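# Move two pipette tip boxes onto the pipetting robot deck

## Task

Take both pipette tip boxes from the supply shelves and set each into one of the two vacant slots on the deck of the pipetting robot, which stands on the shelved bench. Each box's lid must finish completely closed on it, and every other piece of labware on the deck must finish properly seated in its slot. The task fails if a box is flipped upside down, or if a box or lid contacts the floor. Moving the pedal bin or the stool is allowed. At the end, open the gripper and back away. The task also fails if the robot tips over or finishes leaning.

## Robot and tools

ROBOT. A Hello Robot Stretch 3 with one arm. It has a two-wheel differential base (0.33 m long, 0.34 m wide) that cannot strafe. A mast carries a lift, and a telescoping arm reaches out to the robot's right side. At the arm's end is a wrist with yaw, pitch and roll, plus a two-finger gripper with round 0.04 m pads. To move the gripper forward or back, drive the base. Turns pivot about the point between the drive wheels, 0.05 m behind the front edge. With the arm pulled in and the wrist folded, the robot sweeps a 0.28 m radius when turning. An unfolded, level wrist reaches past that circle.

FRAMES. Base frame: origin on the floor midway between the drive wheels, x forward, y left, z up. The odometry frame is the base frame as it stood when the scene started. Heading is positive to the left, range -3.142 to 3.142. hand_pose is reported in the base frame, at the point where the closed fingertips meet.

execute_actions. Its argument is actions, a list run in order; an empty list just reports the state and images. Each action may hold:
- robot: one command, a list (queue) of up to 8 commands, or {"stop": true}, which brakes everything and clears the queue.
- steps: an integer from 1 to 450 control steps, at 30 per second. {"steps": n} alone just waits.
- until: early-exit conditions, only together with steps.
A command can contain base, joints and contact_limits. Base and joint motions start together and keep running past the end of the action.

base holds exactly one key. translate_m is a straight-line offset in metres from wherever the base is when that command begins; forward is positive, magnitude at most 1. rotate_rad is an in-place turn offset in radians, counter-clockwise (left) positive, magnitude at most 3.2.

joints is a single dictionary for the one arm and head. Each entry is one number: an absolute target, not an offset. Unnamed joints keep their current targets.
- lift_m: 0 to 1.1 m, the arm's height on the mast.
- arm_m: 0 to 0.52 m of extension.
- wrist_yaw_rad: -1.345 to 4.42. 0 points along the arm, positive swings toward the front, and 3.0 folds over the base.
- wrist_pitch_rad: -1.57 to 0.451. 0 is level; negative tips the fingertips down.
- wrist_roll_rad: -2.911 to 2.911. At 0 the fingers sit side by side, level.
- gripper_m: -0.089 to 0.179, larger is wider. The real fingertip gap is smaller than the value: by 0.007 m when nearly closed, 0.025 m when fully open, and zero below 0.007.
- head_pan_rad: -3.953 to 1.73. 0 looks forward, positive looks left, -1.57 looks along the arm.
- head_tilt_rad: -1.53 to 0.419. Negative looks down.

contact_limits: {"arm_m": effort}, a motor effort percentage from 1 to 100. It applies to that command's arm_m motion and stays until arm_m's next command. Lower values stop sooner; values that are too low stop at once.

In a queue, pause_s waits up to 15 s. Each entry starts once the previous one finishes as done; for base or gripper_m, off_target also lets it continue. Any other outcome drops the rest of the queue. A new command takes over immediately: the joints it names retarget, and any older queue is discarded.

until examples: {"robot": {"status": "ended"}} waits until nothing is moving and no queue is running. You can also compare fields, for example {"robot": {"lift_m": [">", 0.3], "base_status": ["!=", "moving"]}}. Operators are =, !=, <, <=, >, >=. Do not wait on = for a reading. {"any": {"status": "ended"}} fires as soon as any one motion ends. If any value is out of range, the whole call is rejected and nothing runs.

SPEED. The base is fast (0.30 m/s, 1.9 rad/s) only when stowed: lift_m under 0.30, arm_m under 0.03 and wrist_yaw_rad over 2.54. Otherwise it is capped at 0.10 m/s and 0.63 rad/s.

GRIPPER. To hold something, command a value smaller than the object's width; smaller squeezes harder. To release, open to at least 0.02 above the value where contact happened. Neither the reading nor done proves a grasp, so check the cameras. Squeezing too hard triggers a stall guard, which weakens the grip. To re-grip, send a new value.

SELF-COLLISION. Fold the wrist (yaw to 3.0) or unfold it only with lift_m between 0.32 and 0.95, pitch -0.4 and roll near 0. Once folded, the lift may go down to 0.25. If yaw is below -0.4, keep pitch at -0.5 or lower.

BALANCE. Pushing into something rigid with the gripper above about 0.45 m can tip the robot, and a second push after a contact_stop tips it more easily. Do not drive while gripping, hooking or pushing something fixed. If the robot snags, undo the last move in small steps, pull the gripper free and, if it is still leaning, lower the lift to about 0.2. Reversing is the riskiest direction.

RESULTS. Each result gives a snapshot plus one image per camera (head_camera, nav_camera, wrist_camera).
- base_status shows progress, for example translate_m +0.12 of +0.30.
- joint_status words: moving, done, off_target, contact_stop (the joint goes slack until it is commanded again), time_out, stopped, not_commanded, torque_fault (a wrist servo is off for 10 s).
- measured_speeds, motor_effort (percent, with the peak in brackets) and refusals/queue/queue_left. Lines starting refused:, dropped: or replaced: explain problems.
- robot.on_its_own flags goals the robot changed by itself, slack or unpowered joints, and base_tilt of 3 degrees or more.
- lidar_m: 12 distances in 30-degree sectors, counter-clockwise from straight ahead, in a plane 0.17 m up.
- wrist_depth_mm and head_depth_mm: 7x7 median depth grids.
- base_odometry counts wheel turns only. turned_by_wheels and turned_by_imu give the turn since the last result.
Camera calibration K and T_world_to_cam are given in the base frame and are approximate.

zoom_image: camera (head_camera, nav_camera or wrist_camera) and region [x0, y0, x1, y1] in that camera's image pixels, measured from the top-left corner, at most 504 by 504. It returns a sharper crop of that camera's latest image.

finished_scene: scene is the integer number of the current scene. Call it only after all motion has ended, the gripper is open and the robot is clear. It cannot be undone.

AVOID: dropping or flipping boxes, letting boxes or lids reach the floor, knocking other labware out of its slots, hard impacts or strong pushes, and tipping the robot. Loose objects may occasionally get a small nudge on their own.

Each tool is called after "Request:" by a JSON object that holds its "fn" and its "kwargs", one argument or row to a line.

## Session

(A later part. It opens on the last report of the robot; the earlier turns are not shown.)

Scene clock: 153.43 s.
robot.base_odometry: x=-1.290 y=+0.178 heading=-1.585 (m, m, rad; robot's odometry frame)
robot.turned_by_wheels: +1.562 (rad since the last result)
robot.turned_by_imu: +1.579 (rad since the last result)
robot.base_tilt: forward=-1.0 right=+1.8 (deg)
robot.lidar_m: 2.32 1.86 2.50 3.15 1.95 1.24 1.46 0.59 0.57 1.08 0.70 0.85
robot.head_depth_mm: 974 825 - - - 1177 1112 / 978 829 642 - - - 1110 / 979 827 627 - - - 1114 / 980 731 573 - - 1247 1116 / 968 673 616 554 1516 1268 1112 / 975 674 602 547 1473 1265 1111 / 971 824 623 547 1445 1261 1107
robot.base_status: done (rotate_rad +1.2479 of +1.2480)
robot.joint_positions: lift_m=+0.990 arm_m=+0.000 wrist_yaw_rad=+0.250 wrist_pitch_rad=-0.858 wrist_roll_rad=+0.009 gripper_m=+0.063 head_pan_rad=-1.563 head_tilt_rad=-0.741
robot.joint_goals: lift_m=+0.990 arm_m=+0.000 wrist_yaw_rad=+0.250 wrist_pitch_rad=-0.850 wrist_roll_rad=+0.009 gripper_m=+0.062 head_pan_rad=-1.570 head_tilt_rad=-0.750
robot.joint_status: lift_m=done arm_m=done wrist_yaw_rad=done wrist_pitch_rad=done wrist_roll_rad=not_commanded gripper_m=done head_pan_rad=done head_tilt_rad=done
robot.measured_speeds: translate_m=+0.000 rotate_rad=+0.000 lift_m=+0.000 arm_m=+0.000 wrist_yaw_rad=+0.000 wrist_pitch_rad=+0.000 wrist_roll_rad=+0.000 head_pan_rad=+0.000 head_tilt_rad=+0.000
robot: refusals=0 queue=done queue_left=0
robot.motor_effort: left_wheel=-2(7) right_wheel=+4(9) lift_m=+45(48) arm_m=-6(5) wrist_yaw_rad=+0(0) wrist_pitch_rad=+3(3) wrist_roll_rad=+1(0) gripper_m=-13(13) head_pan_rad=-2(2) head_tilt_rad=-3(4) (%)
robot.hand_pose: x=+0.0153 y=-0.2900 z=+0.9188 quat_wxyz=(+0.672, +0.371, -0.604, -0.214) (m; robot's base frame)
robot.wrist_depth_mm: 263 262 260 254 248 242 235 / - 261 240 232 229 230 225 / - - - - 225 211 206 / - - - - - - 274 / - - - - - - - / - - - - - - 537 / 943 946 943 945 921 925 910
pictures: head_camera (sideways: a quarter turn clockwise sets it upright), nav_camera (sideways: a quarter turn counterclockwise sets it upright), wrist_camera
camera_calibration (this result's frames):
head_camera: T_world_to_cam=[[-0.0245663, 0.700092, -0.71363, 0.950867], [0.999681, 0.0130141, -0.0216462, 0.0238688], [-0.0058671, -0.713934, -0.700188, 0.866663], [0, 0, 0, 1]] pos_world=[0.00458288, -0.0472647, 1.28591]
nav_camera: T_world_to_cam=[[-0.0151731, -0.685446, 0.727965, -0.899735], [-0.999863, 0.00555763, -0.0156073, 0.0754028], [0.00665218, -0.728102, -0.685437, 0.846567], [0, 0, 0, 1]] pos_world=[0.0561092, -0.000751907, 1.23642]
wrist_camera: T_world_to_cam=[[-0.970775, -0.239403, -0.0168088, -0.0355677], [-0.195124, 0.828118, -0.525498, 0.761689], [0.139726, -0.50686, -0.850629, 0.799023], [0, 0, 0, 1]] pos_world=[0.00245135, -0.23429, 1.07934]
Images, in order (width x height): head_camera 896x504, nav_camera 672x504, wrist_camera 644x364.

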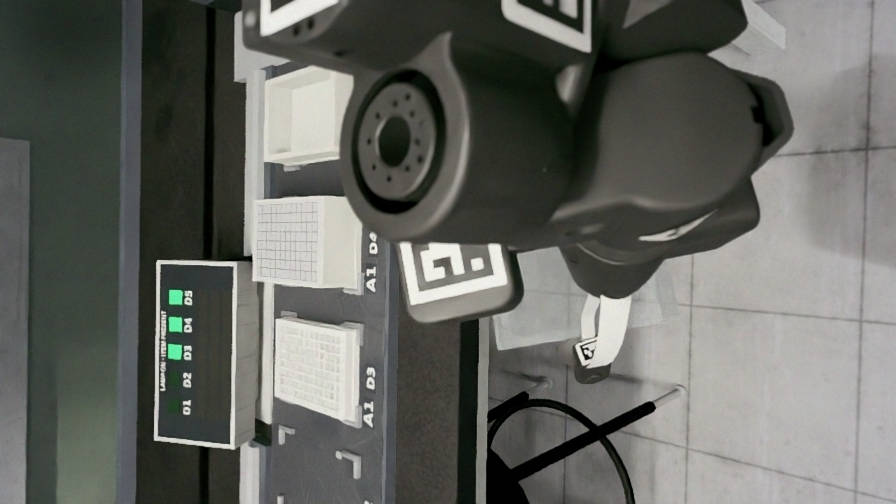

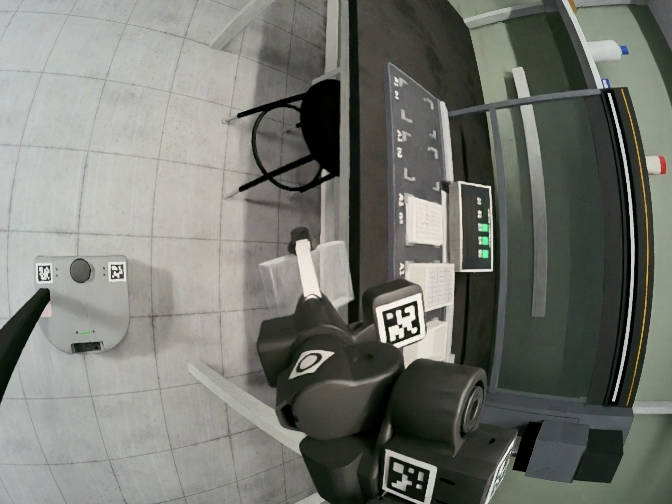

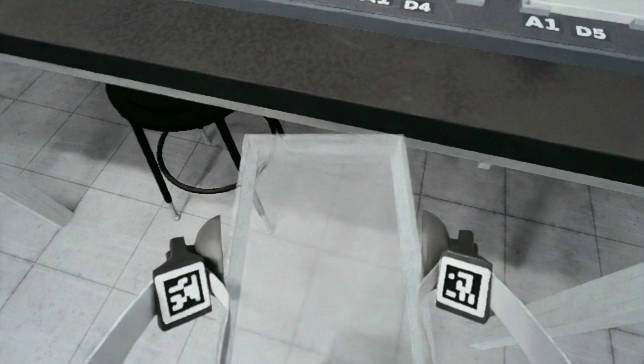

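Request:
{"fn": "execute_actions", "kwargs": {
  "actions": [
    {"robot":{"base":{"translate_m":-0.02},"joints":{"lift_m":1.075,"head_tilt_rad":-0.6}},"steps":100,"until":{"robot":{"lift_m":[">",1.05]}}},
    {"robot":{"joints":{"arm_m":0.27}},"steps":300,"until":{"robot":{"status":"ended"}}}
  ]
}}

Scene clock: 165.93 s.
robot.base_odometry: x=-1.289 y=+0.198 heading=-1.585 (m, m, rad; robot's odometry frame)
robot.turned_by_wheels: +0.000 (rad since the last result)
robot.turned_by_imu: +0.001 (rad since the last result)
robot.base_tilt: forward=-1.0 right=+2.0 (deg)
robot.lidar_m: 2.33 1.87 2.53 3.15 1.91 1.23 1.44 1.51 0.56 1.08 0.71 0.87
robot.head_depth_mm: 977 1044 731 613 532 1361 1112 / - 1047 833 572 531 1365 1165 / - - 789 581 575 1359 1158 / 952 - 647 569 576 1357 1158 / 953 1040 700 572 580 1359 1167 / 954 1039 701 588 581 1359 1163 / 958 1042 749 581 586 1298 1156
robot.base_status: done (translate_m -0.0200 of -0.0200)
robot.joint_positions: lift_m=+1.075 arm_m=+0.270 wrist_yaw_rad=+0.250 wrist_pitch_rad=-0.858 wrist_roll_rad=+0.009 gripper_m=+0.063 head_pan_rad=-1.563 head_tilt_rad=-0.606
robot.joint_goals: lift_m=+1.075 arm_m=+0.270 wrist_yaw_rad=+0.250 wrist_pitch_rad=-0.850 wrist_roll_rad=+0.009 gripper_m=+0.062 head_pan_rad=-1.570 head_tilt_rad=-0.600
robot.joint_status: lift_m=done arm_m=done wrist_yaw_rad=done wrist_pitch_rad=done wrist_roll_rad=not_commanded gripper_m=done head_pan_rad=done head_tilt_rad=done
robot.measured_speeds: translate_m=+0.000 rotate_rad=+0.000 lift_m=+0.000 arm_m=+0.000 wrist_yaw_rad=+0.000 wrist_pitch_rad=+0.000 wrist_roll_rad=+0.000 head_pan_rad=+0.000 head_tilt_rad=+0.000
robot: refusals=0 queue=done queue_left=0
robot.motor_effort: left_wheel=-2(8) right_wheel=+4(5) lift_m=+45(46) arm_m=+4(7) wrist_yaw_rad=+0(0) wrist_pitch_rad=+3(2) wrist_roll_rad=+0(0) gripper_m=-13(13) head_pan_rad=-2(3) head_tilt_rad=+3(15) (%)
robot.hand_pose: x=+0.0153 y=-0.5593 z=+1.0038 quat_wxyz=(+0.672, +0.371, -0.604, -0.214) (m; robot's base frame)
robot.wrist_depth_mm: 387 276 263 253 392 386 390 / 323 291 263 252 348 347 346 / 299 301 301 294 288 297 306 / 273 265 265 224 266 262 258 / 249 237 244 205 208 233 240 / 228 223 225 189 191 226 220 / 216 213 207 178 208 205 205
pictures: head_camera (sideways: a quarter turn clockwise sets it upright), nav_camera (sideways: a quarter turn counterclockwise sets it upright), wrist_camera
camera_calibration (this result's frames):
head_camera: T_world_to_cam=[[-0.0237404, 0.597814, -0.801283, 1.06511], [0.999704, 0.00998934, -0.0221665, 0.0245498], [-0.00524713, -0.801573, -0.597874, 0.733571], [0, 0, 0, 1]] pos_world=[0.00459273, -0.0489717, 1.29258]
nav_camera: T_world_to_cam=[[-0.0160117, -0.581374, 0.813479, -1.01119], [-0.999845, 0.00340632, -0.0172455, 0.0775384], [0.00725512, -0.813629, -0.581339, 0.711151], [0, 0, 0, 1]] pos_world=[0.056176, -0.00953331, 1.23734]
wrist_camera: T_world_to_cam=[[-0.970775, -0.239403, -0.0168086, -0.0986186], [-0.195128, 0.828136, -0.525466, 1.02937], [0.139718, -0.50683, -0.850648, 0.73485], [0, 0, 0, 1]] pos_world=[0.00245088, -0.503623, 1.16434]
Images, in order (width x height): head_camera 896x504, nav_camera 672x504, wrist_camera 644x364.

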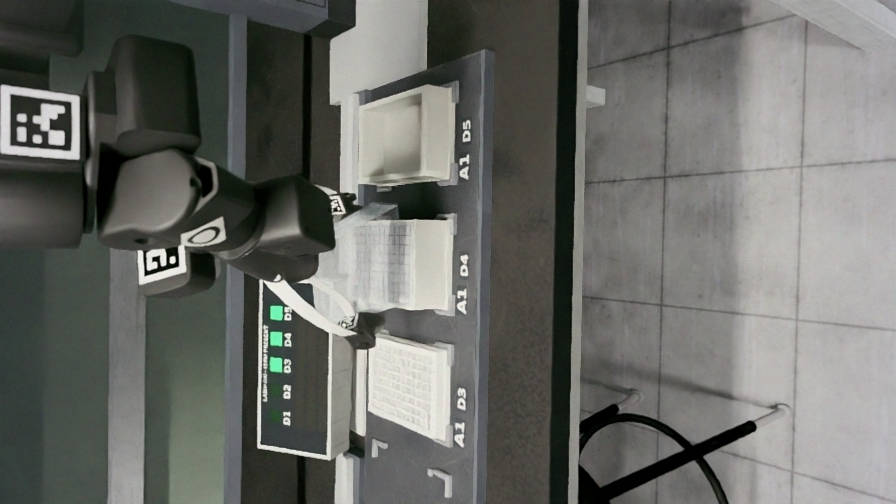

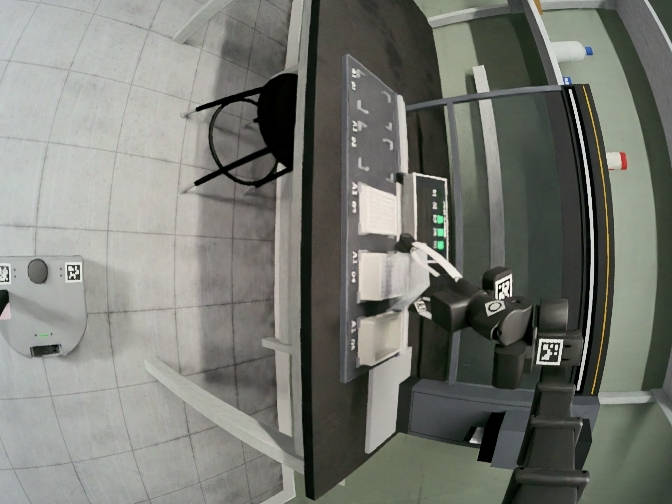

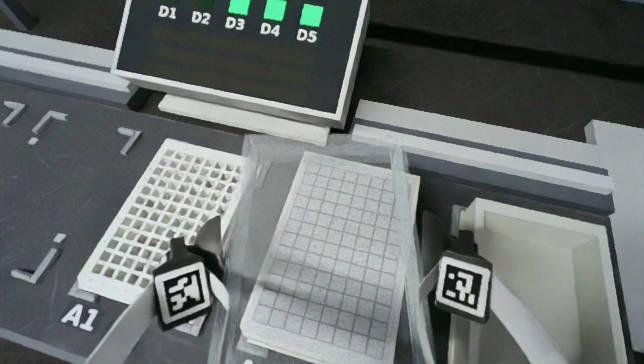

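Request:
{"fn": "execute_actions", "kwargs": {
  "actions": [
    {"robot":[{"base":{"translate_m":-0.006},"joints":{"arm_m":0.291}},{"joints":{"lift_m":1.049}},{"joints":{"gripper_m":0.13}},{"joints":{"lift_m":1.095}}],"steps":300,"until":{"robot":{"status":"ended"}}}
  ]
}}

Scene clock: 178.97 s.
robot.base_odometry: x=-1.289 y=+0.204 heading=-1.585 (m, m, rad; robot's odometry frame)
robot.turned_by_wheels: +0.000 (rad since the last result)
robot.turned_by_imu: +0.001 (rad since the last result)
robot.base_tilt: forward=-1.1 right=+2.0 (deg)
robot.lidar_m: 2.34 1.88 2.54 3.16 1.94 1.22 1.44 1.50 0.55 1.08 0.71 0.87
robot.head_depth_mm: 947 1043 735 612 533 1356 1097 / - 1048 832 572 532 1367 1162 / - 1049 791 573 576 1365 1164 / 944 - 788 572 576 1358 1157 / 956 1038 702 574 581 1359 1152 / 950 1036 702 589 582 1354 1161 / 956 1043 723 584 585 1335 1159
robot.base_status: done (translate_m -0.0060 of -0.0060)
robot.joint_positions: lift_m=+1.095 arm_m=+0.291 wrist_yaw_rad=+0.250 wrist_pitch_rad=-0.858 wrist_roll_rad=+0.009 gripper_m=+0.130 head_pan_rad=-1.563 head_tilt_rad=-0.606
robot.joint_goals: lift_m=+1.095 arm_m=+0.291 wrist_yaw_rad=+0.250 wrist_pitch_rad=-0.850 wrist_roll_rad=+0.009 gripper_m=+0.130 head_pan_rad=-1.570 head_tilt_rad=-0.600
robot.joint_status: lift_m=done arm_m=done wrist_yaw_rad=done wrist_pitch_rad=done wrist_roll_rad=not_commanded gripper_m=done head_pan_rad=done head_tilt_rad=done
robot.measured_speeds: translate_m=+0.000 rotate_rad=+0.000 lift_m=+0.000 arm_m=+0.000 wrist_yaw_rad=+0.000 wrist_pitch_rad=+0.000 wrist_roll_rad=+0.000 head_pan_rad=+0.000 head_tilt_rad=+0.000
robot: refusals=0 queue=done queue_left=0
robot.motor_effort: left_wheel=-2(8) right_wheel=+3(6) lift_m=+45(48) arm_m=+4(7) wrist_yaw_rad=+0(0) wrist_pitch_rad=+3(3) wrist_roll_rad=+0(0) gripper_m=+0(85) head_pan_rad=-2(2) head_tilt_rad=+3(3) (%)
robot.hand_pose: x=+0.0153 y=-0.5803 z=+1.0238 quat_wxyz=(+0.672, +0.371, -0.604, -0.214) (m; robot's base frame)
robot.wrist_depth_mm: 425 282 271 264 404 221 212 / 360 281 268 261 372 375 372 / 323 317 270 262 337 336 336 / 297 292 294 289 282 290 293 / 271 264 265 225 265 267 263 / 250 241 242 207 242 - 245 / 232 224 212 193 226 226 229
pictures: head_camera (sideways: a quarter turn clockwise sets it upright), nav_camera (sideways: a quarter turn counterclockwise sets it upright), wrist_camera
camera_calibration (this result's frames):
head_camera: T_world_to_cam=[[-0.0237403, 0.597813, -0.801284, 1.06511], [0.999704, 0.00998909, -0.0221665, 0.0245498], [-0.00524732, -0.801573, -0.597874, 0.733571], [0, 0, 0, 1]] pos_world=[0.00459271, -0.0489717, 1.29258]
nav_camera: T_world_to_cam=[[-0.0160118, -0.581374, 0.813479, -1.01119], [-0.999845, 0.00340654, -0.0172455, 0.0775384], [0.00725493, -0.813629, -0.581338, 0.71115], [0, 0, 0, 1]] pos_world=[0.056176, -0.00953337, 1.23734]
wrist_camera: T_world_to_cam=[[-0.970775, -0.239401, -0.0168085, -0.103309], [-0.195129, 0.828144, -0.525454, 1.05726], [0.139714, -0.506818, -0.850656, 0.741241], [0, 0, 0, 1]] pos_world=[0.00245062, -0.524623, 1.18435]
Images, in order (width x height): head_camera 896x504, nav_camera 672x504, wrist_camera 644x364.

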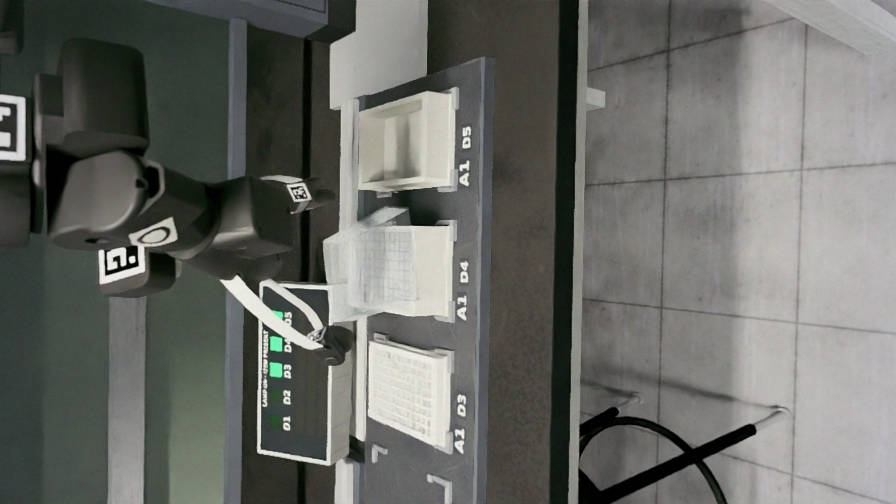

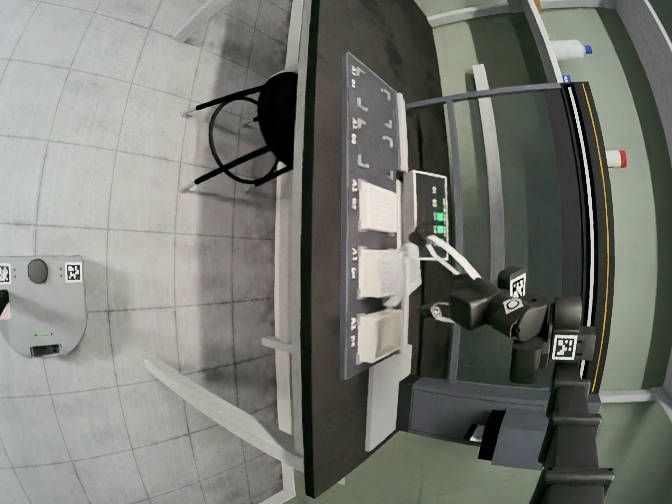

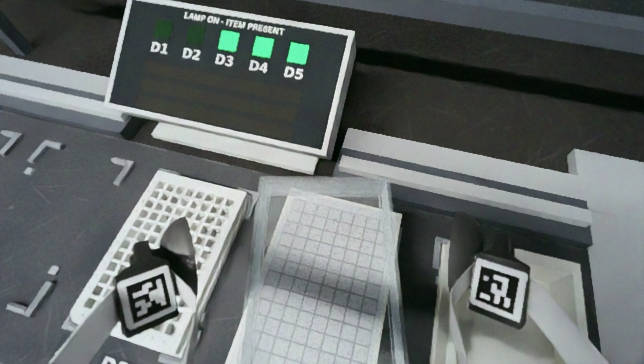

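Request:
{"fn": "execute_actions", "kwargs": {
  "actions": [
    {"robot":{"joints":{"lift_m":1.1,"arm_m":0.0}},"steps":200,"until":{"robot":{"arm_m":["<",0.07]}}},
    {"robot":{"base":{"rotate_rad":-1.2657},"joints":{"lift_m":0.28,"gripper_m":0.04,"head_tilt_rad":-0.75}},"steps":20},
    {"robot":{"joints":{"wrist_yaw_rad":2.7,"wrist_pitch_rad":-0.4}},"steps":200,"until":{"robot":{"base_status":["!=","moving"]}}},
    {"robot":{"base":{"translate_m":-0.40}},"steps":300,"until":{"robot":{"base_status":["!=","moving"],"lift_m":["<",0.295],"wrist_yaw_rad":[">",2.58]}}},
    {"robot":{"base":{"translate_m":-1.0}},"steps":400,"until":{"robot":{"base_status":["!=","moving"]}}},
    {"robot":{"base":{"translate_m":-0.179},"joints":{"lift_m":0.72}},"steps":100,"until":{"robot":{"lift_m":[">",0.35]}}},
    {"robot":{"joints":{"wrist_yaw_rad":-0.175,"gripper_m":0.14}},"steps":200,"until":{"robot":{"base_status":["!=","moving"]}}},
    {"robot":{"base":{"rotate_rad":-0.2955}},"steps":200,"until":{"robot":{"wrist_yaw_rad":["<",1.4]}}},
    {"robot":{"joints":{"wrist_pitch_rad":-1.1}},"steps":200,"until":{"robot":{"status":"ended"}}}
  ]
}}

Scene clock: 219.10 s.
robot.base_odometry: x=+0.223 y=+0.657 heading=+3.137 (m, m, rad; robot's odometry frame)
robot.turned_by_wheels: -1.561 (rad since the last result)
robot.turned_by_imu: -1.572 (rad since the last result)
robot.base_tilt: forward=-0.9 right=+2.0 (deg)
robot.lidar_m: 1.94 2.47 2.31 2.25 2.25 1.70 1.66 1.25 0.47 0.68 0.77 0.77
robot.head_depth_mm: 569 566 498 566 1381 1291 - / 710 656 515 838 830 922 - / 720 688 513 1016 864 1196 - / 722 690 513 962 870 1184 1106 / 722 685 515 1013 873 1175 1110 / 723 653 513 1013 869 1165 1107 / 722 686 512 1007 864 1164 1107
robot.base_status: done (rotate_rad -0.2953 of -0.2955)
robot.joint_positions: lift_m=+0.720 arm_m=+0.000 wrist_yaw_rad=-0.173 wrist_pitch_rad=-1.101 wrist_roll_rad=+0.009 gripper_m=+0.140 head_pan_rad=-1.563 head_tilt_rad=-0.740
robot.joint_goals: lift_m=+0.720 arm_m=+0.000 wrist_yaw_rad=-0.175 wrist_pitch_rad=-1.100 wrist_roll_rad=+0.009 gripper_m=+0.140 head_pan_rad=-1.570 head_tilt_rad=-0.750
robot.joint_status: lift_m=done arm_m=done wrist_yaw_rad=done wrist_pitch_rad=done wrist_roll_rad=not_commanded gripper_m=done head_pan_rad=done head_tilt_rad=done
robot.measured_speeds: translate_m=+0.000 rotate_rad=+0.000 lift_m=+0.000 arm_m=+0.000 wrist_yaw_rad=+0.000 wrist_pitch_rad=+0.000 wrist_roll_rad=+0.000 head_pan_rad=+0.000 head_tilt_rad=+0.000
robot: refusals=0 queue=done queue_left=0
robot.motor_effort: left_wheel=+5(12) right_wheel=-5(12) lift_m=+45(45) arm_m=-5(5) wrist_yaw_rad=-2(2) wrist_pitch_rad=+0(5) wrist_roll_rad=+0(0) gripper_m=+0(83) head_pan_rad=-3(3) head_tilt_rad=-3(15) (%)
robot.hand_pose: x=-0.0379 y=-0.2384 z=+0.6191 quat_wxyz=(+0.566, +0.315, -0.635, -0.422) (m; robot's base frame)
robot.wrist_depth_mm: 305 307 305 304 308 894 913 / 291 295 308 750 422 871 861 / 751 764 744 757 665 832 843 / 721 732 728 717 795 809 798 / 695 748 759 759 769 772 761 / 733 - 723 721 745 - 728 / 702 698 706 - - 710 703
pictures: head_camera (sideways: a quarter turn clockwise sets it upright), nav_camera (sideways: a quarter turn counterclockwise sets it upright), wrist_camera
camera_calibration (this result's frames):
head_camera: T_world_to_cam=[[-0.0244908, 0.700004, -0.713719, 0.950983], [0.999682, 0.0129045, -0.0216469, 0.0238697], [-0.00594277, -0.714023, -0.700097, 0.866545], [0, 0, 0, 1]] pos_world=[0.00457784, -0.0472666, 1.28592]
nav_camera: T_world_to_cam=[[-0.0152471, -0.685352, 0.728052, -0.899848], [-0.999862, 0.00566256, -0.015609, 0.075405], [0.00657499, -0.72819, -0.685344, 0.846447], [0, 0, 0, 1]] pos_world=[0.0561092, -0.000765582, 1.23642]
wrist_camera: T_world_to_cam=[[-0.982799, 0.184119, -0.0143814, 0.0190802], [0.179642, 0.935023, -0.305714, 0.454654], [-0.042841, -0.303039, -0.952015, 0.68211], [0, 0, 0, 1]] pos_world=[-0.0337008, -0.221919, 0.788647]
Images, in order (width x height): head_camera 896x504, nav_camera 672x504, wrist_camera 644x364.

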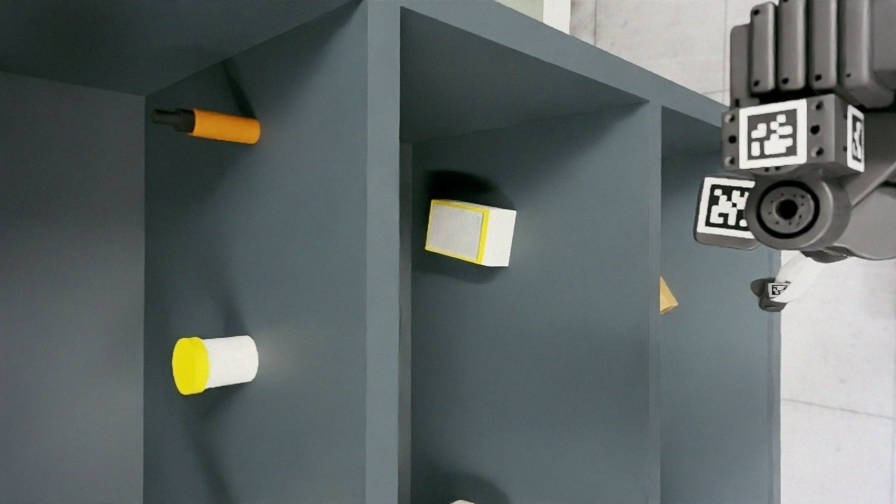

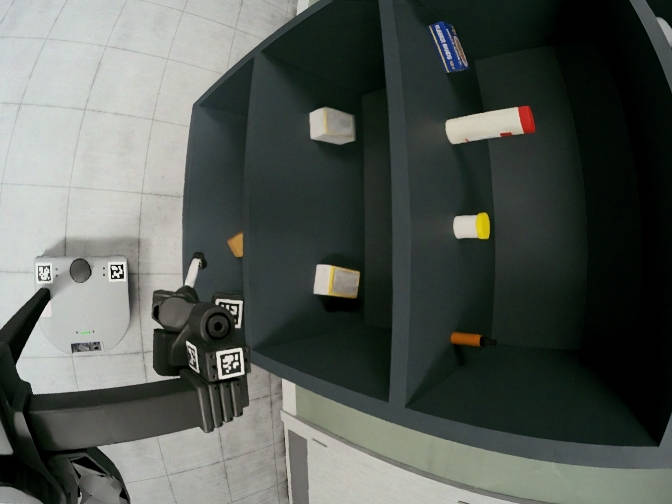

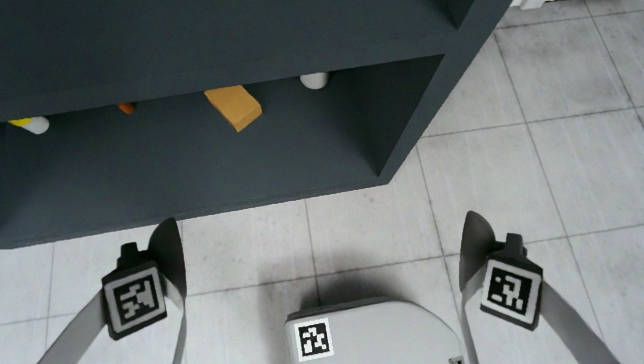

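Request:
{"fn": "execute_actions", "kwargs": {
  "actions": [
    {"robot":{"joints":{"lift_m":0.73,"arm_m":0.469,"gripper_m":0.155}},"steps":300,"until":{"robot":{"status":"ended"}}},
    {"robot":{"joints":{"lift_m":0.69}},"steps":100,"until":{"robot":{"status":"ended"}}}
  ]
}}

Scene clock: 228.97 s.
robot.base_odometry: x=+0.223 y=+0.657 heading=+3.137 (m, m, rad; robot's odometry frame)
robot.turned_by_wheels: +0.000 (rad since the last result)
robot.turned_by_imu: +0.001 (rad since the last result)
robot.base_tilt: forward=-1.0 right=+1.9 (deg)
robot.lidar_m: 1.93 2.48 2.31 2.24 2.25 1.70 1.66 1.24 0.46 0.67 0.77 0.77
robot.head_depth_mm: 567 564 498 566 1381 1264 - / 710 654 512 700 - - 1106 / 721 683 512 956 868 1169 1106 / 721 681 510 930 869 1161 1100 / 721 650 510 1008 867 1164 1110 / 721 649 509 1009 868 1166 1109 / 722 679 510 1014 864 1169 1101
robot.base_status: done (rotate_rad -0.2954 of -0.2955)
robot.joint_positions: lift_m=+0.690 arm_m=+0.469 wrist_yaw_rad=-0.175 wrist_pitch_rad=-1.104 wrist_roll_rad=+0.009 gripper_m=+0.155 head_pan_rad=-1.563 head_tilt_rad=-0.743
robot.joint_goals: lift_m=+0.690 arm_m=+0.469 wrist_yaw_rad=-0.175 wrist_pitch_rad=-1.100 wrist_roll_rad=+0.009 gripper_m=+0.155 head_pan_rad=-1.570 head_tilt_rad=-0.750
robot.joint_status: lift_m=done arm_m=done wrist_yaw_rad=done wrist_pitch_rad=done wrist_roll_rad=not_commanded gripper_m=done head_pan_rad=done head_tilt_rad=done
robot.measured_speeds: translate_m=+0.000 rotate_rad=+0.000 lift_m=+0.000 arm_m=+0.000 wrist_yaw_rad=+0.000 wrist_pitch_rad=+0.000 wrist_roll_rad=+0.000 head_pan_rad=+0.000 head_tilt_rad=+0.000
robot: refusals=0 queue=done queue_left=0
robot.motor_effort: left_wheel=+3(8) right_wheel=-1(8) lift_m=+30(50) arm_m=+5(18) wrist_yaw_rad=+0(2) wrist_pitch_rad=+2(2) wrist_roll_rad=+0(0) gripper_m=+0(60) head_pan_rad=-1(2) head_tilt_rad=-1(3) (%)
robot.hand_pose: x=-0.0379 y=-0.7059 z=+0.5893 quat_wxyz=(+0.565, +0.315, -0.634, -0.424) (m; robot's base frame)
robot.wrist_depth_mm: 210 221 236 252 260 239 170 / 248 250 254 253 254 246 175 / 241 242 242 241 241 238 181 / 230 231 227 164 229 230 185 / 219 222 216 156 218 223 192 / 212 - 207 150 208 - 191 / 203 201 148 144 199 202 193
pictures: head_camera (sideways: a quarter turn clockwise sets it upright), nav_camera (sideways: a quarter turn counterclockwise sets it upright), wrist_camera
camera_calibration (this result's frames):
head_camera: T_world_to_cam=[[-0.0243233, 0.701739, -0.712019, 0.948766], [0.999685, 0.0126998, -0.0216339, 0.0238527], [-0.00613889, -0.712321, -0.701827, 0.868795], [0, 0, 0, 1]] pos_world=[0.00456539, -0.0472273, 1.2858]
nav_camera: T_world_to_cam=[[-0.0154105, -0.687111, 0.726389, -0.897679], [-0.999861, 0.00595759, -0.0155768, 0.0753631], [0.00637548, -0.726528, -0.687108, 0.848742], [0, 0, 0, 1]] pos_world=[0.0561078, -0.000619697, 1.23641]
wrist_camera: T_world_to_cam=[[-0.982491, 0.185759, -0.0143446, 0.105872], [0.181333, 0.935718, -0.302573, 0.881428], [-0.042783, -0.299876, -0.953018, 0.514898], [0, 0, 0, 1]] pos_world=[-0.0337849, -0.690029, 0.758922]
Images, in order (width x height): head_camera 896x504, nav_camera 672x504, wrist_camera 644x364.

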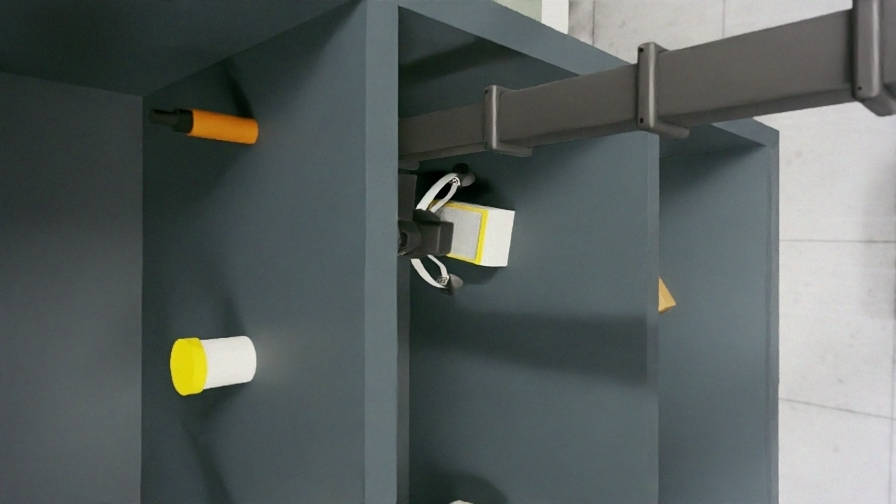

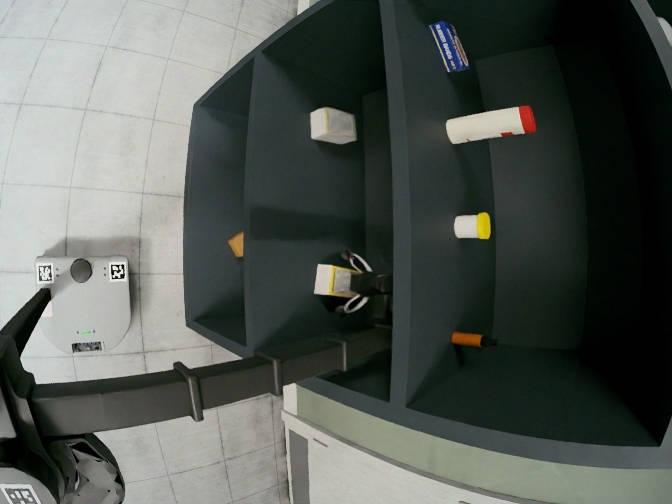

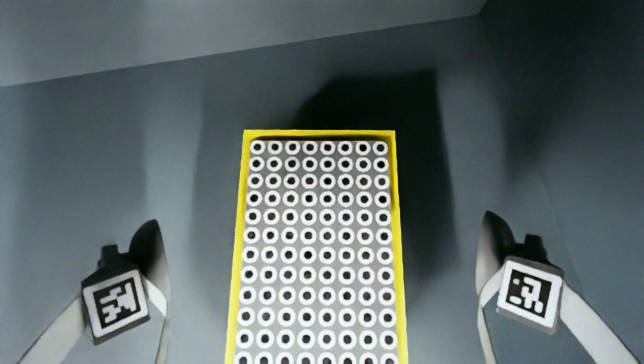

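Request:
{"fn": "execute_actions", "kwargs": {
  "actions": [
    {"robot":[{"joints":{"lift_m":0.670,"arm_m":0.4775,"gripper_m":0.12}},{"joints":{"gripper_m":0.045}},{"joints":{"lift_m":0.70}}],"steps":300,"until":{"robot":{"status":"ended"}}}
  ]
}}

Scene clock: 238.23 s.
robot.base_odometry: x=+0.223 y=+0.657 heading=+3.137 (m, m, rad; robot's odometry frame)
robot.turned_by_wheels: +0.000 (rad since the last result)
robot.turned_by_imu: +0.001 (rad since the last result)
robot.base_tilt: forward=-1.0 right=+2.0 (deg)
robot.lidar_m: 1.94 2.47 2.31 2.25 2.25 1.70 1.66 1.25 0.46 0.68 0.78 0.77
robot.head_depth_mm: 566 566 498 567 1377 1284 - / 711 651 512 698 - 1040 1109 / 721 684 511 973 868 1166 1114 / 722 682 511 910 865 1169 1105 / 721 649 510 1010 867 1166 1105 / 722 649 510 1009 867 1163 1110 / 721 681 509 1009 868 1161 1109
robot.base_status: done (rotate_rad -0.2954 of -0.2955)
robot.joint_positions: lift_m=+0.700 arm_m=+0.477 wrist_yaw_rad=-0.175 wrist_pitch_rad=-1.106 wrist_roll_rad=+0.009 gripper_m=+0.046 head_pan_rad=-1.563 head_tilt_rad=-0.743
robot.joint_goals: lift_m=+0.700 arm_m=+0.477 wrist_yaw_rad=-0.175 wrist_pitch_rad=-1.100 wrist_roll_rad=+0.009 gripper_m=+0.045 head_pan_rad=-1.570 head_tilt_rad=-0.750
robot.joint_status: lift_m=done arm_m=done wrist_yaw_rad=done wrist_pitch_rad=done wrist_roll_rad=not_commanded gripper_m=done head_pan_rad=done head_tilt_rad=done
robot.measured_speeds: translate_m=+0.000 rotate_rad=+0.000 lift_m=+0.000 arm_m=+0.000 wrist_yaw_rad=+0.000 wrist_pitch_rad=+0.000 wrist_roll_rad=+0.000 head_pan_rad=+0.000 head_tilt_rad=+0.000
robot: refusals=0 queue=done queue_left=0
robot.motor_effort: left_wheel=+3(3) right_wheel=-3(3) lift_m=+46(48) arm_m=+4(5) wrist_yaw_rad=-1(0) wrist_pitch_rad=+2(2) wrist_roll_rad=+0(0) gripper_m=-17(99) head_pan_rad=+0(2) head_tilt_rad=-2(2) (%)
robot.hand_pose: x=-0.0379 y=-0.7141 z=+0.5986 quat_wxyz=(+0.564, +0.316, -0.634, -0.424) (m; robot's base frame)
robot.wrist_depth_mm: 201 212 225 240 257 240 170 / 244 258 260 264 262 249 175 / 249 251 251 251 251 245 181 / 240 240 235 140 145 237 186 / 230 229 137 135 137 229 193 / 220 220 130 129 130 221 198 / 210 210 128 124 126 211 204
pictures: head_camera (sideways: a quarter turn clockwise sets it upright), nav_camera (sideways: a quarter turn counterclockwise sets it upright), wrist_camera
camera_calibration (this result's frames):
head_camera: T_world_to_cam=[[-0.0243233, 0.701739, -0.712019, 0.948766], [0.999685, 0.0126998, -0.0216339, 0.0238527], [-0.00613889, -0.712321, -0.701827, 0.868795], [0, 0, 0, 1]] pos_world=[0.00456539, -0.0472273, 1.2858]
nav_camera: T_world_to_cam=[[-0.0154105, -0.687111, 0.726389, -0.897679], [-0.999861, 0.00595759, -0.0155768, 0.0753631], [0.00637548, -0.726528, -0.687108, 0.848742], [0, 0, 0, 1]] pos_world=[0.0561078, -0.000619697, 1.23641]
wrist_camera: T_world_to_cam=[[-0.982487, 0.185779, -0.0143266, 0.107584], [0.181411, 0.936168, -0.301131, 0.891309], [-0.0425316, -0.298456, -0.953475, 0.522599], [0, 0, 0, 1]] pos_world=[-0.0337663, -0.698429, 0.768227]
Images, in order (width x height): head_camera 896x504, nav_camera 672x504, wrist_camera 644x364.

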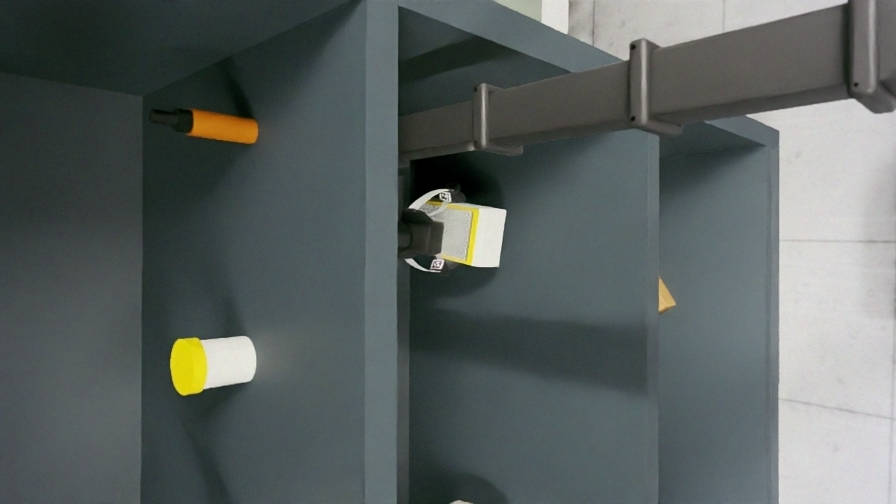

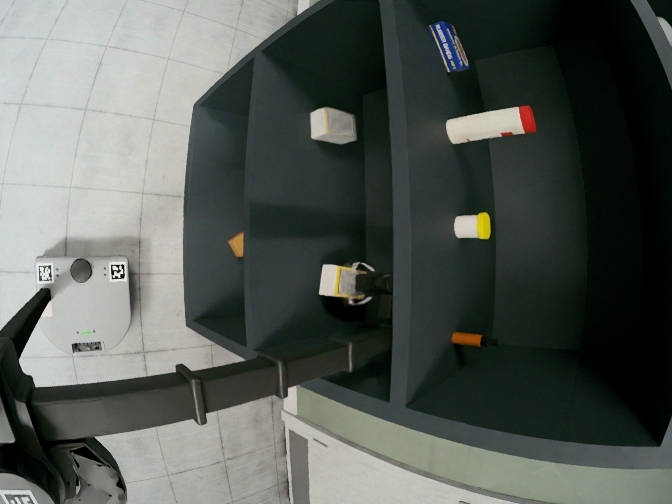

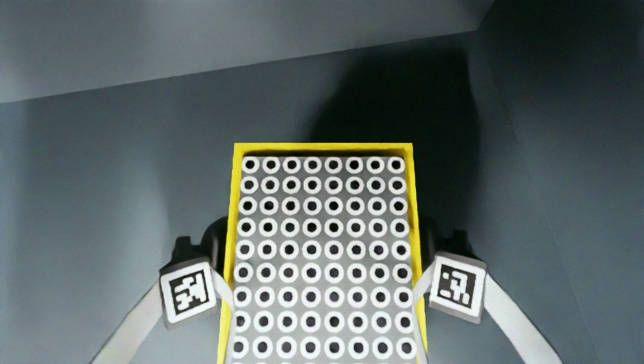

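Request:
{"fn": "execute_actions", "kwargs": {
  "actions": [
    {"robot":[{"joints":{"lift_m":0.669}},{"joints":{"gripper_m":0.118}},{"joints":{"arm_m":0.469}}],"steps":300,"until":{"robot":{"status":"ended"}}}
  ]
}}

Scene clock: 261.17 s.
robot.base_odometry: x=+0.223 y=+0.657 heading=+3.137 (m, m, rad; robot's odometry frame)
robot.turned_by_wheels: +0.000 (rad since the last result)
robot.turned_by_imu: +0.001 (rad since the last result)
robot.base_tilt: forward=-1.1 right=+1.9 (deg)
robot.lidar_m: 1.93 2.48 2.31 2.25 2.25 1.70 1.66 1.25 0.47 0.68 0.77 0.77
robot.head_depth_mm: 566 565 497 568 1378 1272 1142 / 707 650 512 698 - - 1108 / 722 684 510 960 868 1167 1118 / 724 682 513 925 866 1163 1112 / 722 649 511 1008 864 1170 1105 / 722 649 512 1008 869 1171 1108 / 722 679 510 1006 870 1171 1108
robot.base_status: done (rotate_rad -0.2954 of -0.2955)
robot.joint_positions: lift_m=+0.669 arm_m=+0.469 wrist_yaw_rad=-0.175 wrist_pitch_rad=-1.106 wrist_roll_rad=+0.009 gripper_m=+0.118 head_pan_rad=-1.563 head_tilt_rad=-0.743
robot.joint_goals: lift_m=+0.669 arm_m=+0.469 wrist_yaw_rad=-0.175 wrist_pitch_rad=-1.100 wrist_roll_rad=+0.009 gripper_m=+0.118 head_pan_rad=-1.570 head_tilt_rad=-0.750
robot.joint_status: lift_m=done arm_m=done wrist_yaw_rad=done wrist_pitch_rad=done wrist_roll_rad=not_commanded gripper_m=done head_pan_rad=done head_tilt_rad=done
robot.measured_speeds: translate_m=+0.000 rotate_rad=+0.000 lift_m=+0.000 arm_m=+0.000 wrist_yaw_rad=+0.000 wrist_pitch_rad=+0.000 wrist_roll_rad=+0.000 head_pan_rad=+0.000 head_tilt_rad=+0.000
robot: refusals=0 queue=done queue_left=0
robot.motor_effort: left_wheel=+3(3) right_wheel=-3(3) lift_m=+32(46) arm_m=-6(4) wrist_yaw_rad=-1(0) wrist_pitch_rad=+2(1) wrist_roll_rad=+0(0) gripper_m=+0(88) head_pan_rad=-3(3) head_tilt_rad=-1(2) (%)
robot.hand_pose: x=-0.0379 y=-0.7062 z=+0.5681 quat_wxyz=(+0.564, +0.316, -0.634, -0.424) (m; robot's base frame)
robot.wrist_depth_mm: 210 221 236 239 241 237 171 / 229 228 229 229 229 227 176 / 218 218 218 153 218 218 181 / 208 209 146 142 205 209 187 / 199 200 138 136 138 200 192 / 191 193 131 130 132 193 190 / 186 182 127 125 127 182 183
pictures: head_camera (sideways: a quarter turn clockwise sets it upright), nav_camera (sideways: a quarter turn counterclockwise sets it upright), wrist_camera
camera_calibration (this result's frames):
head_camera: T_world_to_cam=[[-0.0243233, 0.701738, -0.712019, 0.948766], [0.999685, 0.0126998, -0.0216339, 0.0238527], [-0.00613889, -0.712321, -0.701827, 0.868795], [0, 0, 0, 1]] pos_world=[0.00456539, -0.0472273, 1.2858]
nav_camera: T_world_to_cam=[[-0.0154105, -0.687111, 0.726389, -0.897679], [-0.999861, 0.00595759, -0.0155768, 0.0753631], [0.00637548, -0.726528, -0.687108, 0.848742], [0, 0, 0, 1]] pos_world=[0.0561078, -0.000619705, 1.23641]
wrist_camera: T_world_to_cam=[[-0.982486, 0.185786, -0.0143233, 0.105693], [0.181429, 0.936249, -0.300869, 0.874636], [-0.042487, -0.298198, -0.953558, 0.496125], [0, 0, 0, 1]] pos_world=[-0.0337632, -0.690569, 0.737748]
Images, in order (width x height): head_camera 896x504, nav_camera 672x504, wrist_camera 644x364.

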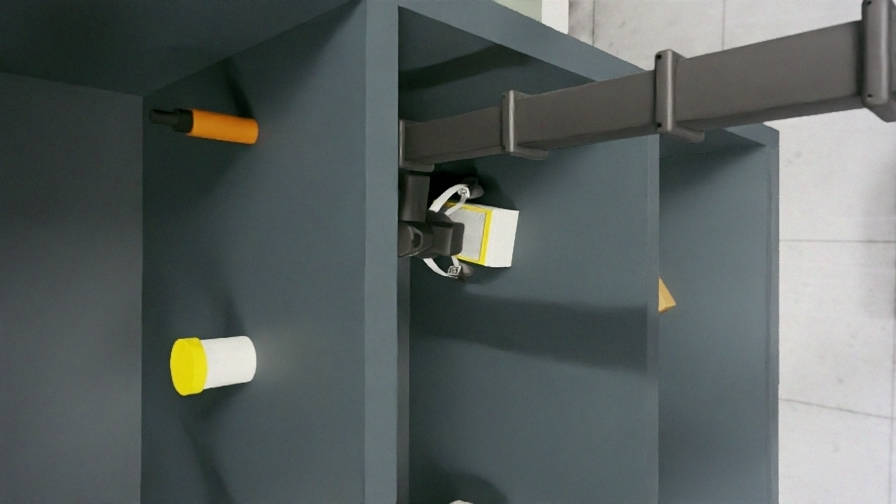

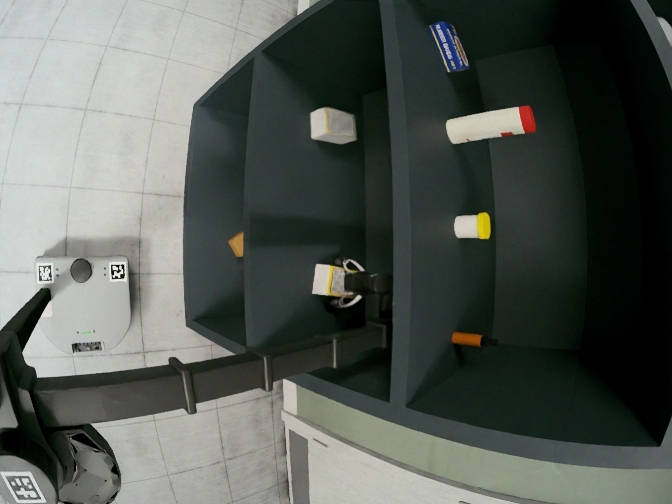

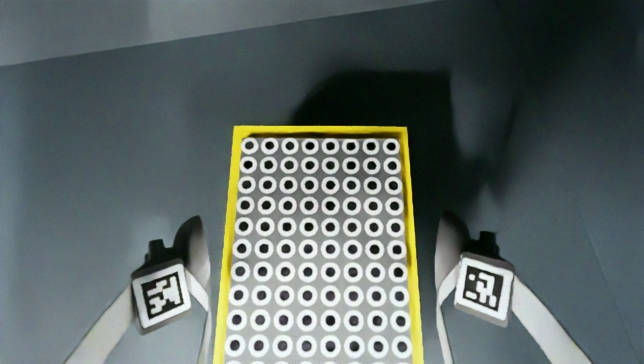

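Request:
{"fn": "execute_actions", "kwargs": {
  "actions": [
    {"robot":[{"joints":{"gripper_m":0.045}},{"joints":{"lift_m":0.70}},{"joints":{"arm_m":0.0,"wrist_yaw_rad":-0.05}}],"steps":400,"until":{"robot":{"arm_m":["<",0.06]}}},
    {"robot":[{"base":{"rotate_rad":0.5226}},{"base":{"translate_m":1.0},"joints":{"lift_m":1.095,"head_tilt_rad":-0.6}},{"base":{"translate_m":0.743}},{"base":{"rotate_rad":1.0394}},{"joints":{"arm_m":0.33}}],"steps":450,"until":{"robot":{"status":"ended"}}},
    {"steps":450,"until":{"robot":{"status":"ended"}}}
  ]
}}

Scene clock: 306.43 s.
robot.base_odometry: x=-1.291 y=-0.206 heading=-1.584 (m, m, rad; robot's odometry frame)
robot.turned_by_wheels: +1.562 (rad since the last result)
robot.turned_by_imu: +1.581 (rad since the last result)
robot.base_tilt: forward=-1.1 right=+1.9 (deg)
robot.lidar_m: 1.93 1.50 1.94 3.14 2.16 1.54 1.85 0.88 1.12 0.63 0.64 0.76
robot.head_depth_mm: 958 1042 707 586 587 1367 1167 / - 1047 727 593 591 1357 1166 / - 1051 830 567 1510 1360 1165 / 942 717 586 568 901 1333 1164 / 965 1066 832 610 893 1354 1161 / 968 1073 831 610 917 1300 1164 / 970 1076 828 609 1493 1355 1162
robot.base_status: done (rotate_rad +1.0392 of +1.0394)
robot.joint_positions: lift_m=+1.095 arm_m=+0.330 wrist_yaw_rad=-0.050 wrist_pitch_rad=-1.107 wrist_roll_rad=+0.009 gripper_m=+0.046 head_pan_rad=-1.563 head_tilt_rad=-0.606
robot.joint_goals: lift_m=+1.095 arm_m=+0.330 wrist_yaw_rad=-0.050 wrist_pitch_rad=-1.100 wrist_roll_rad=+0.009 gripper_m=+0.045 head_pan_rad=-1.570 head_tilt_rad=-0.600
robot.joint_status: lift_m=done arm_m=done wrist_yaw_rad=done wrist_pitch_rad=done wrist_roll_rad=not_commanded gripper_m=done head_pan_rad=done head_tilt_rad=done
robot.measured_speeds: translate_m=+0.000 rotate_rad=+0.000 lift_m=+0.000 arm_m=+0.000 wrist_yaw_rad=+0.000 wrist_pitch_rad=+0.000 wrist_roll_rad=+0.000 head_pan_rad=+0.000 head_tilt_rad=+0.000
robot: refusals=0 queue=done queue_left=0
robot.motor_effort: left_wheel=-2(8) right_wheel=+4(9) lift_m=+46(49) arm_m=+4(5) wrist_yaw_rad=+0(1) wrist_pitch_rad=+2(2) wrist_roll_rad=+0(0) gripper_m=-17(91) head_pan_rad=-2(1) head_tilt_rad=+2(14) (%)
robot.hand_pose: x=-0.0263 y=-0.5677 z=+0.9935 quat_wxyz=(+0.589, +0.355, -0.613, -0.389) (m; robot's base frame)
robot.wrist_depth_mm: 294 294 292 294 295 276 214 / 282 279 273 254 259 256 269 / 265 266 256 150 253 253 255 / 256 254 240 140 144 242 239 / 244 243 136 134 135 231 230 / 232 234 129 129 129 224 222 / 223 224 125 123 125 213 213
pictures: head_camera (sideways: a quarter turn clockwise sets it upright), nav_camera (sideways: a quarter turn counterclockwise sets it upright), wrist_camera
camera_calibration (this result's frames):
head_camera: T_world_to_cam=[[-0.0235612, 0.597789, -0.801308, 1.06514], [0.999707, 0.00968908, -0.0221666, 0.0245499], [-0.00548698, -0.801595, -0.597842, 0.733531], [0, 0, 0, 1]] pos_world=[0.00457806, -0.0489716, 1.29258]
nav_camera: T_world_to_cam=[[-0.016186, -0.581337, 0.813502, -1.01122], [-0.999844, 0.00370503, -0.0172459, 0.077539], [0.00701165, -0.813655, -0.581306, 0.71111], [0, 0, 0, 1]] pos_world=[0.0561732, -0.00955091, 1.23734]
wrist_camera: T_world_to_cam=[[-0.997959, 0.0622276, -0.0143093, 0.0268487], [0.0636508, 0.951754, -0.300187, 0.875883], [-0.00506101, -0.300486, -0.953773, 0.943446], [0, 0, 0, 1]] pos_world=[-0.024182, -0.551804, 1.16315]
Images, in order (width x height): head_camera 896x504, nav_camera 672x504, wrist_camera 644x364.

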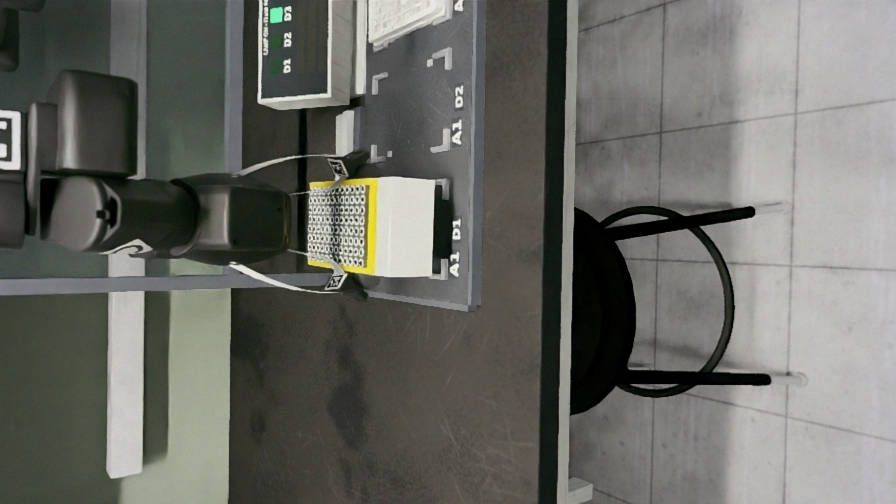

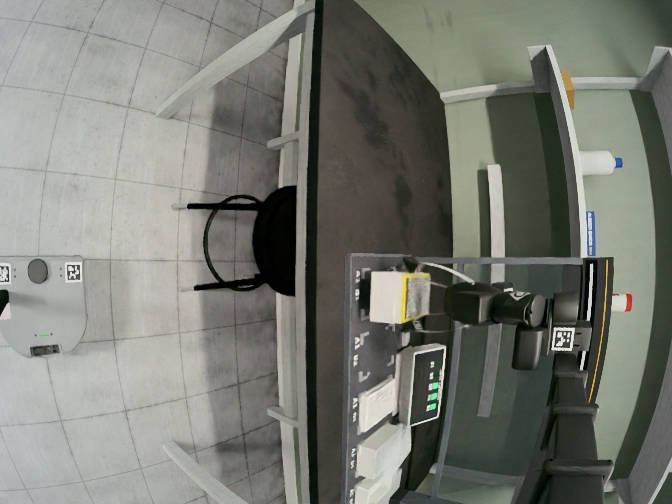

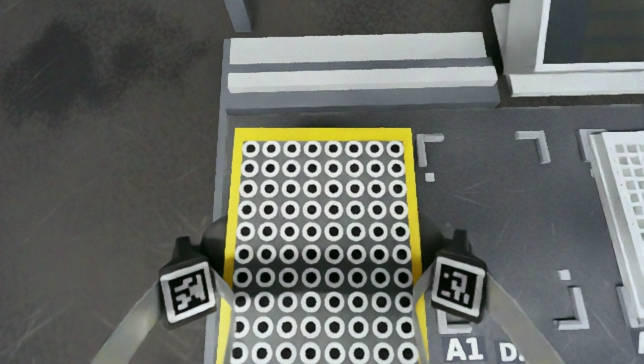

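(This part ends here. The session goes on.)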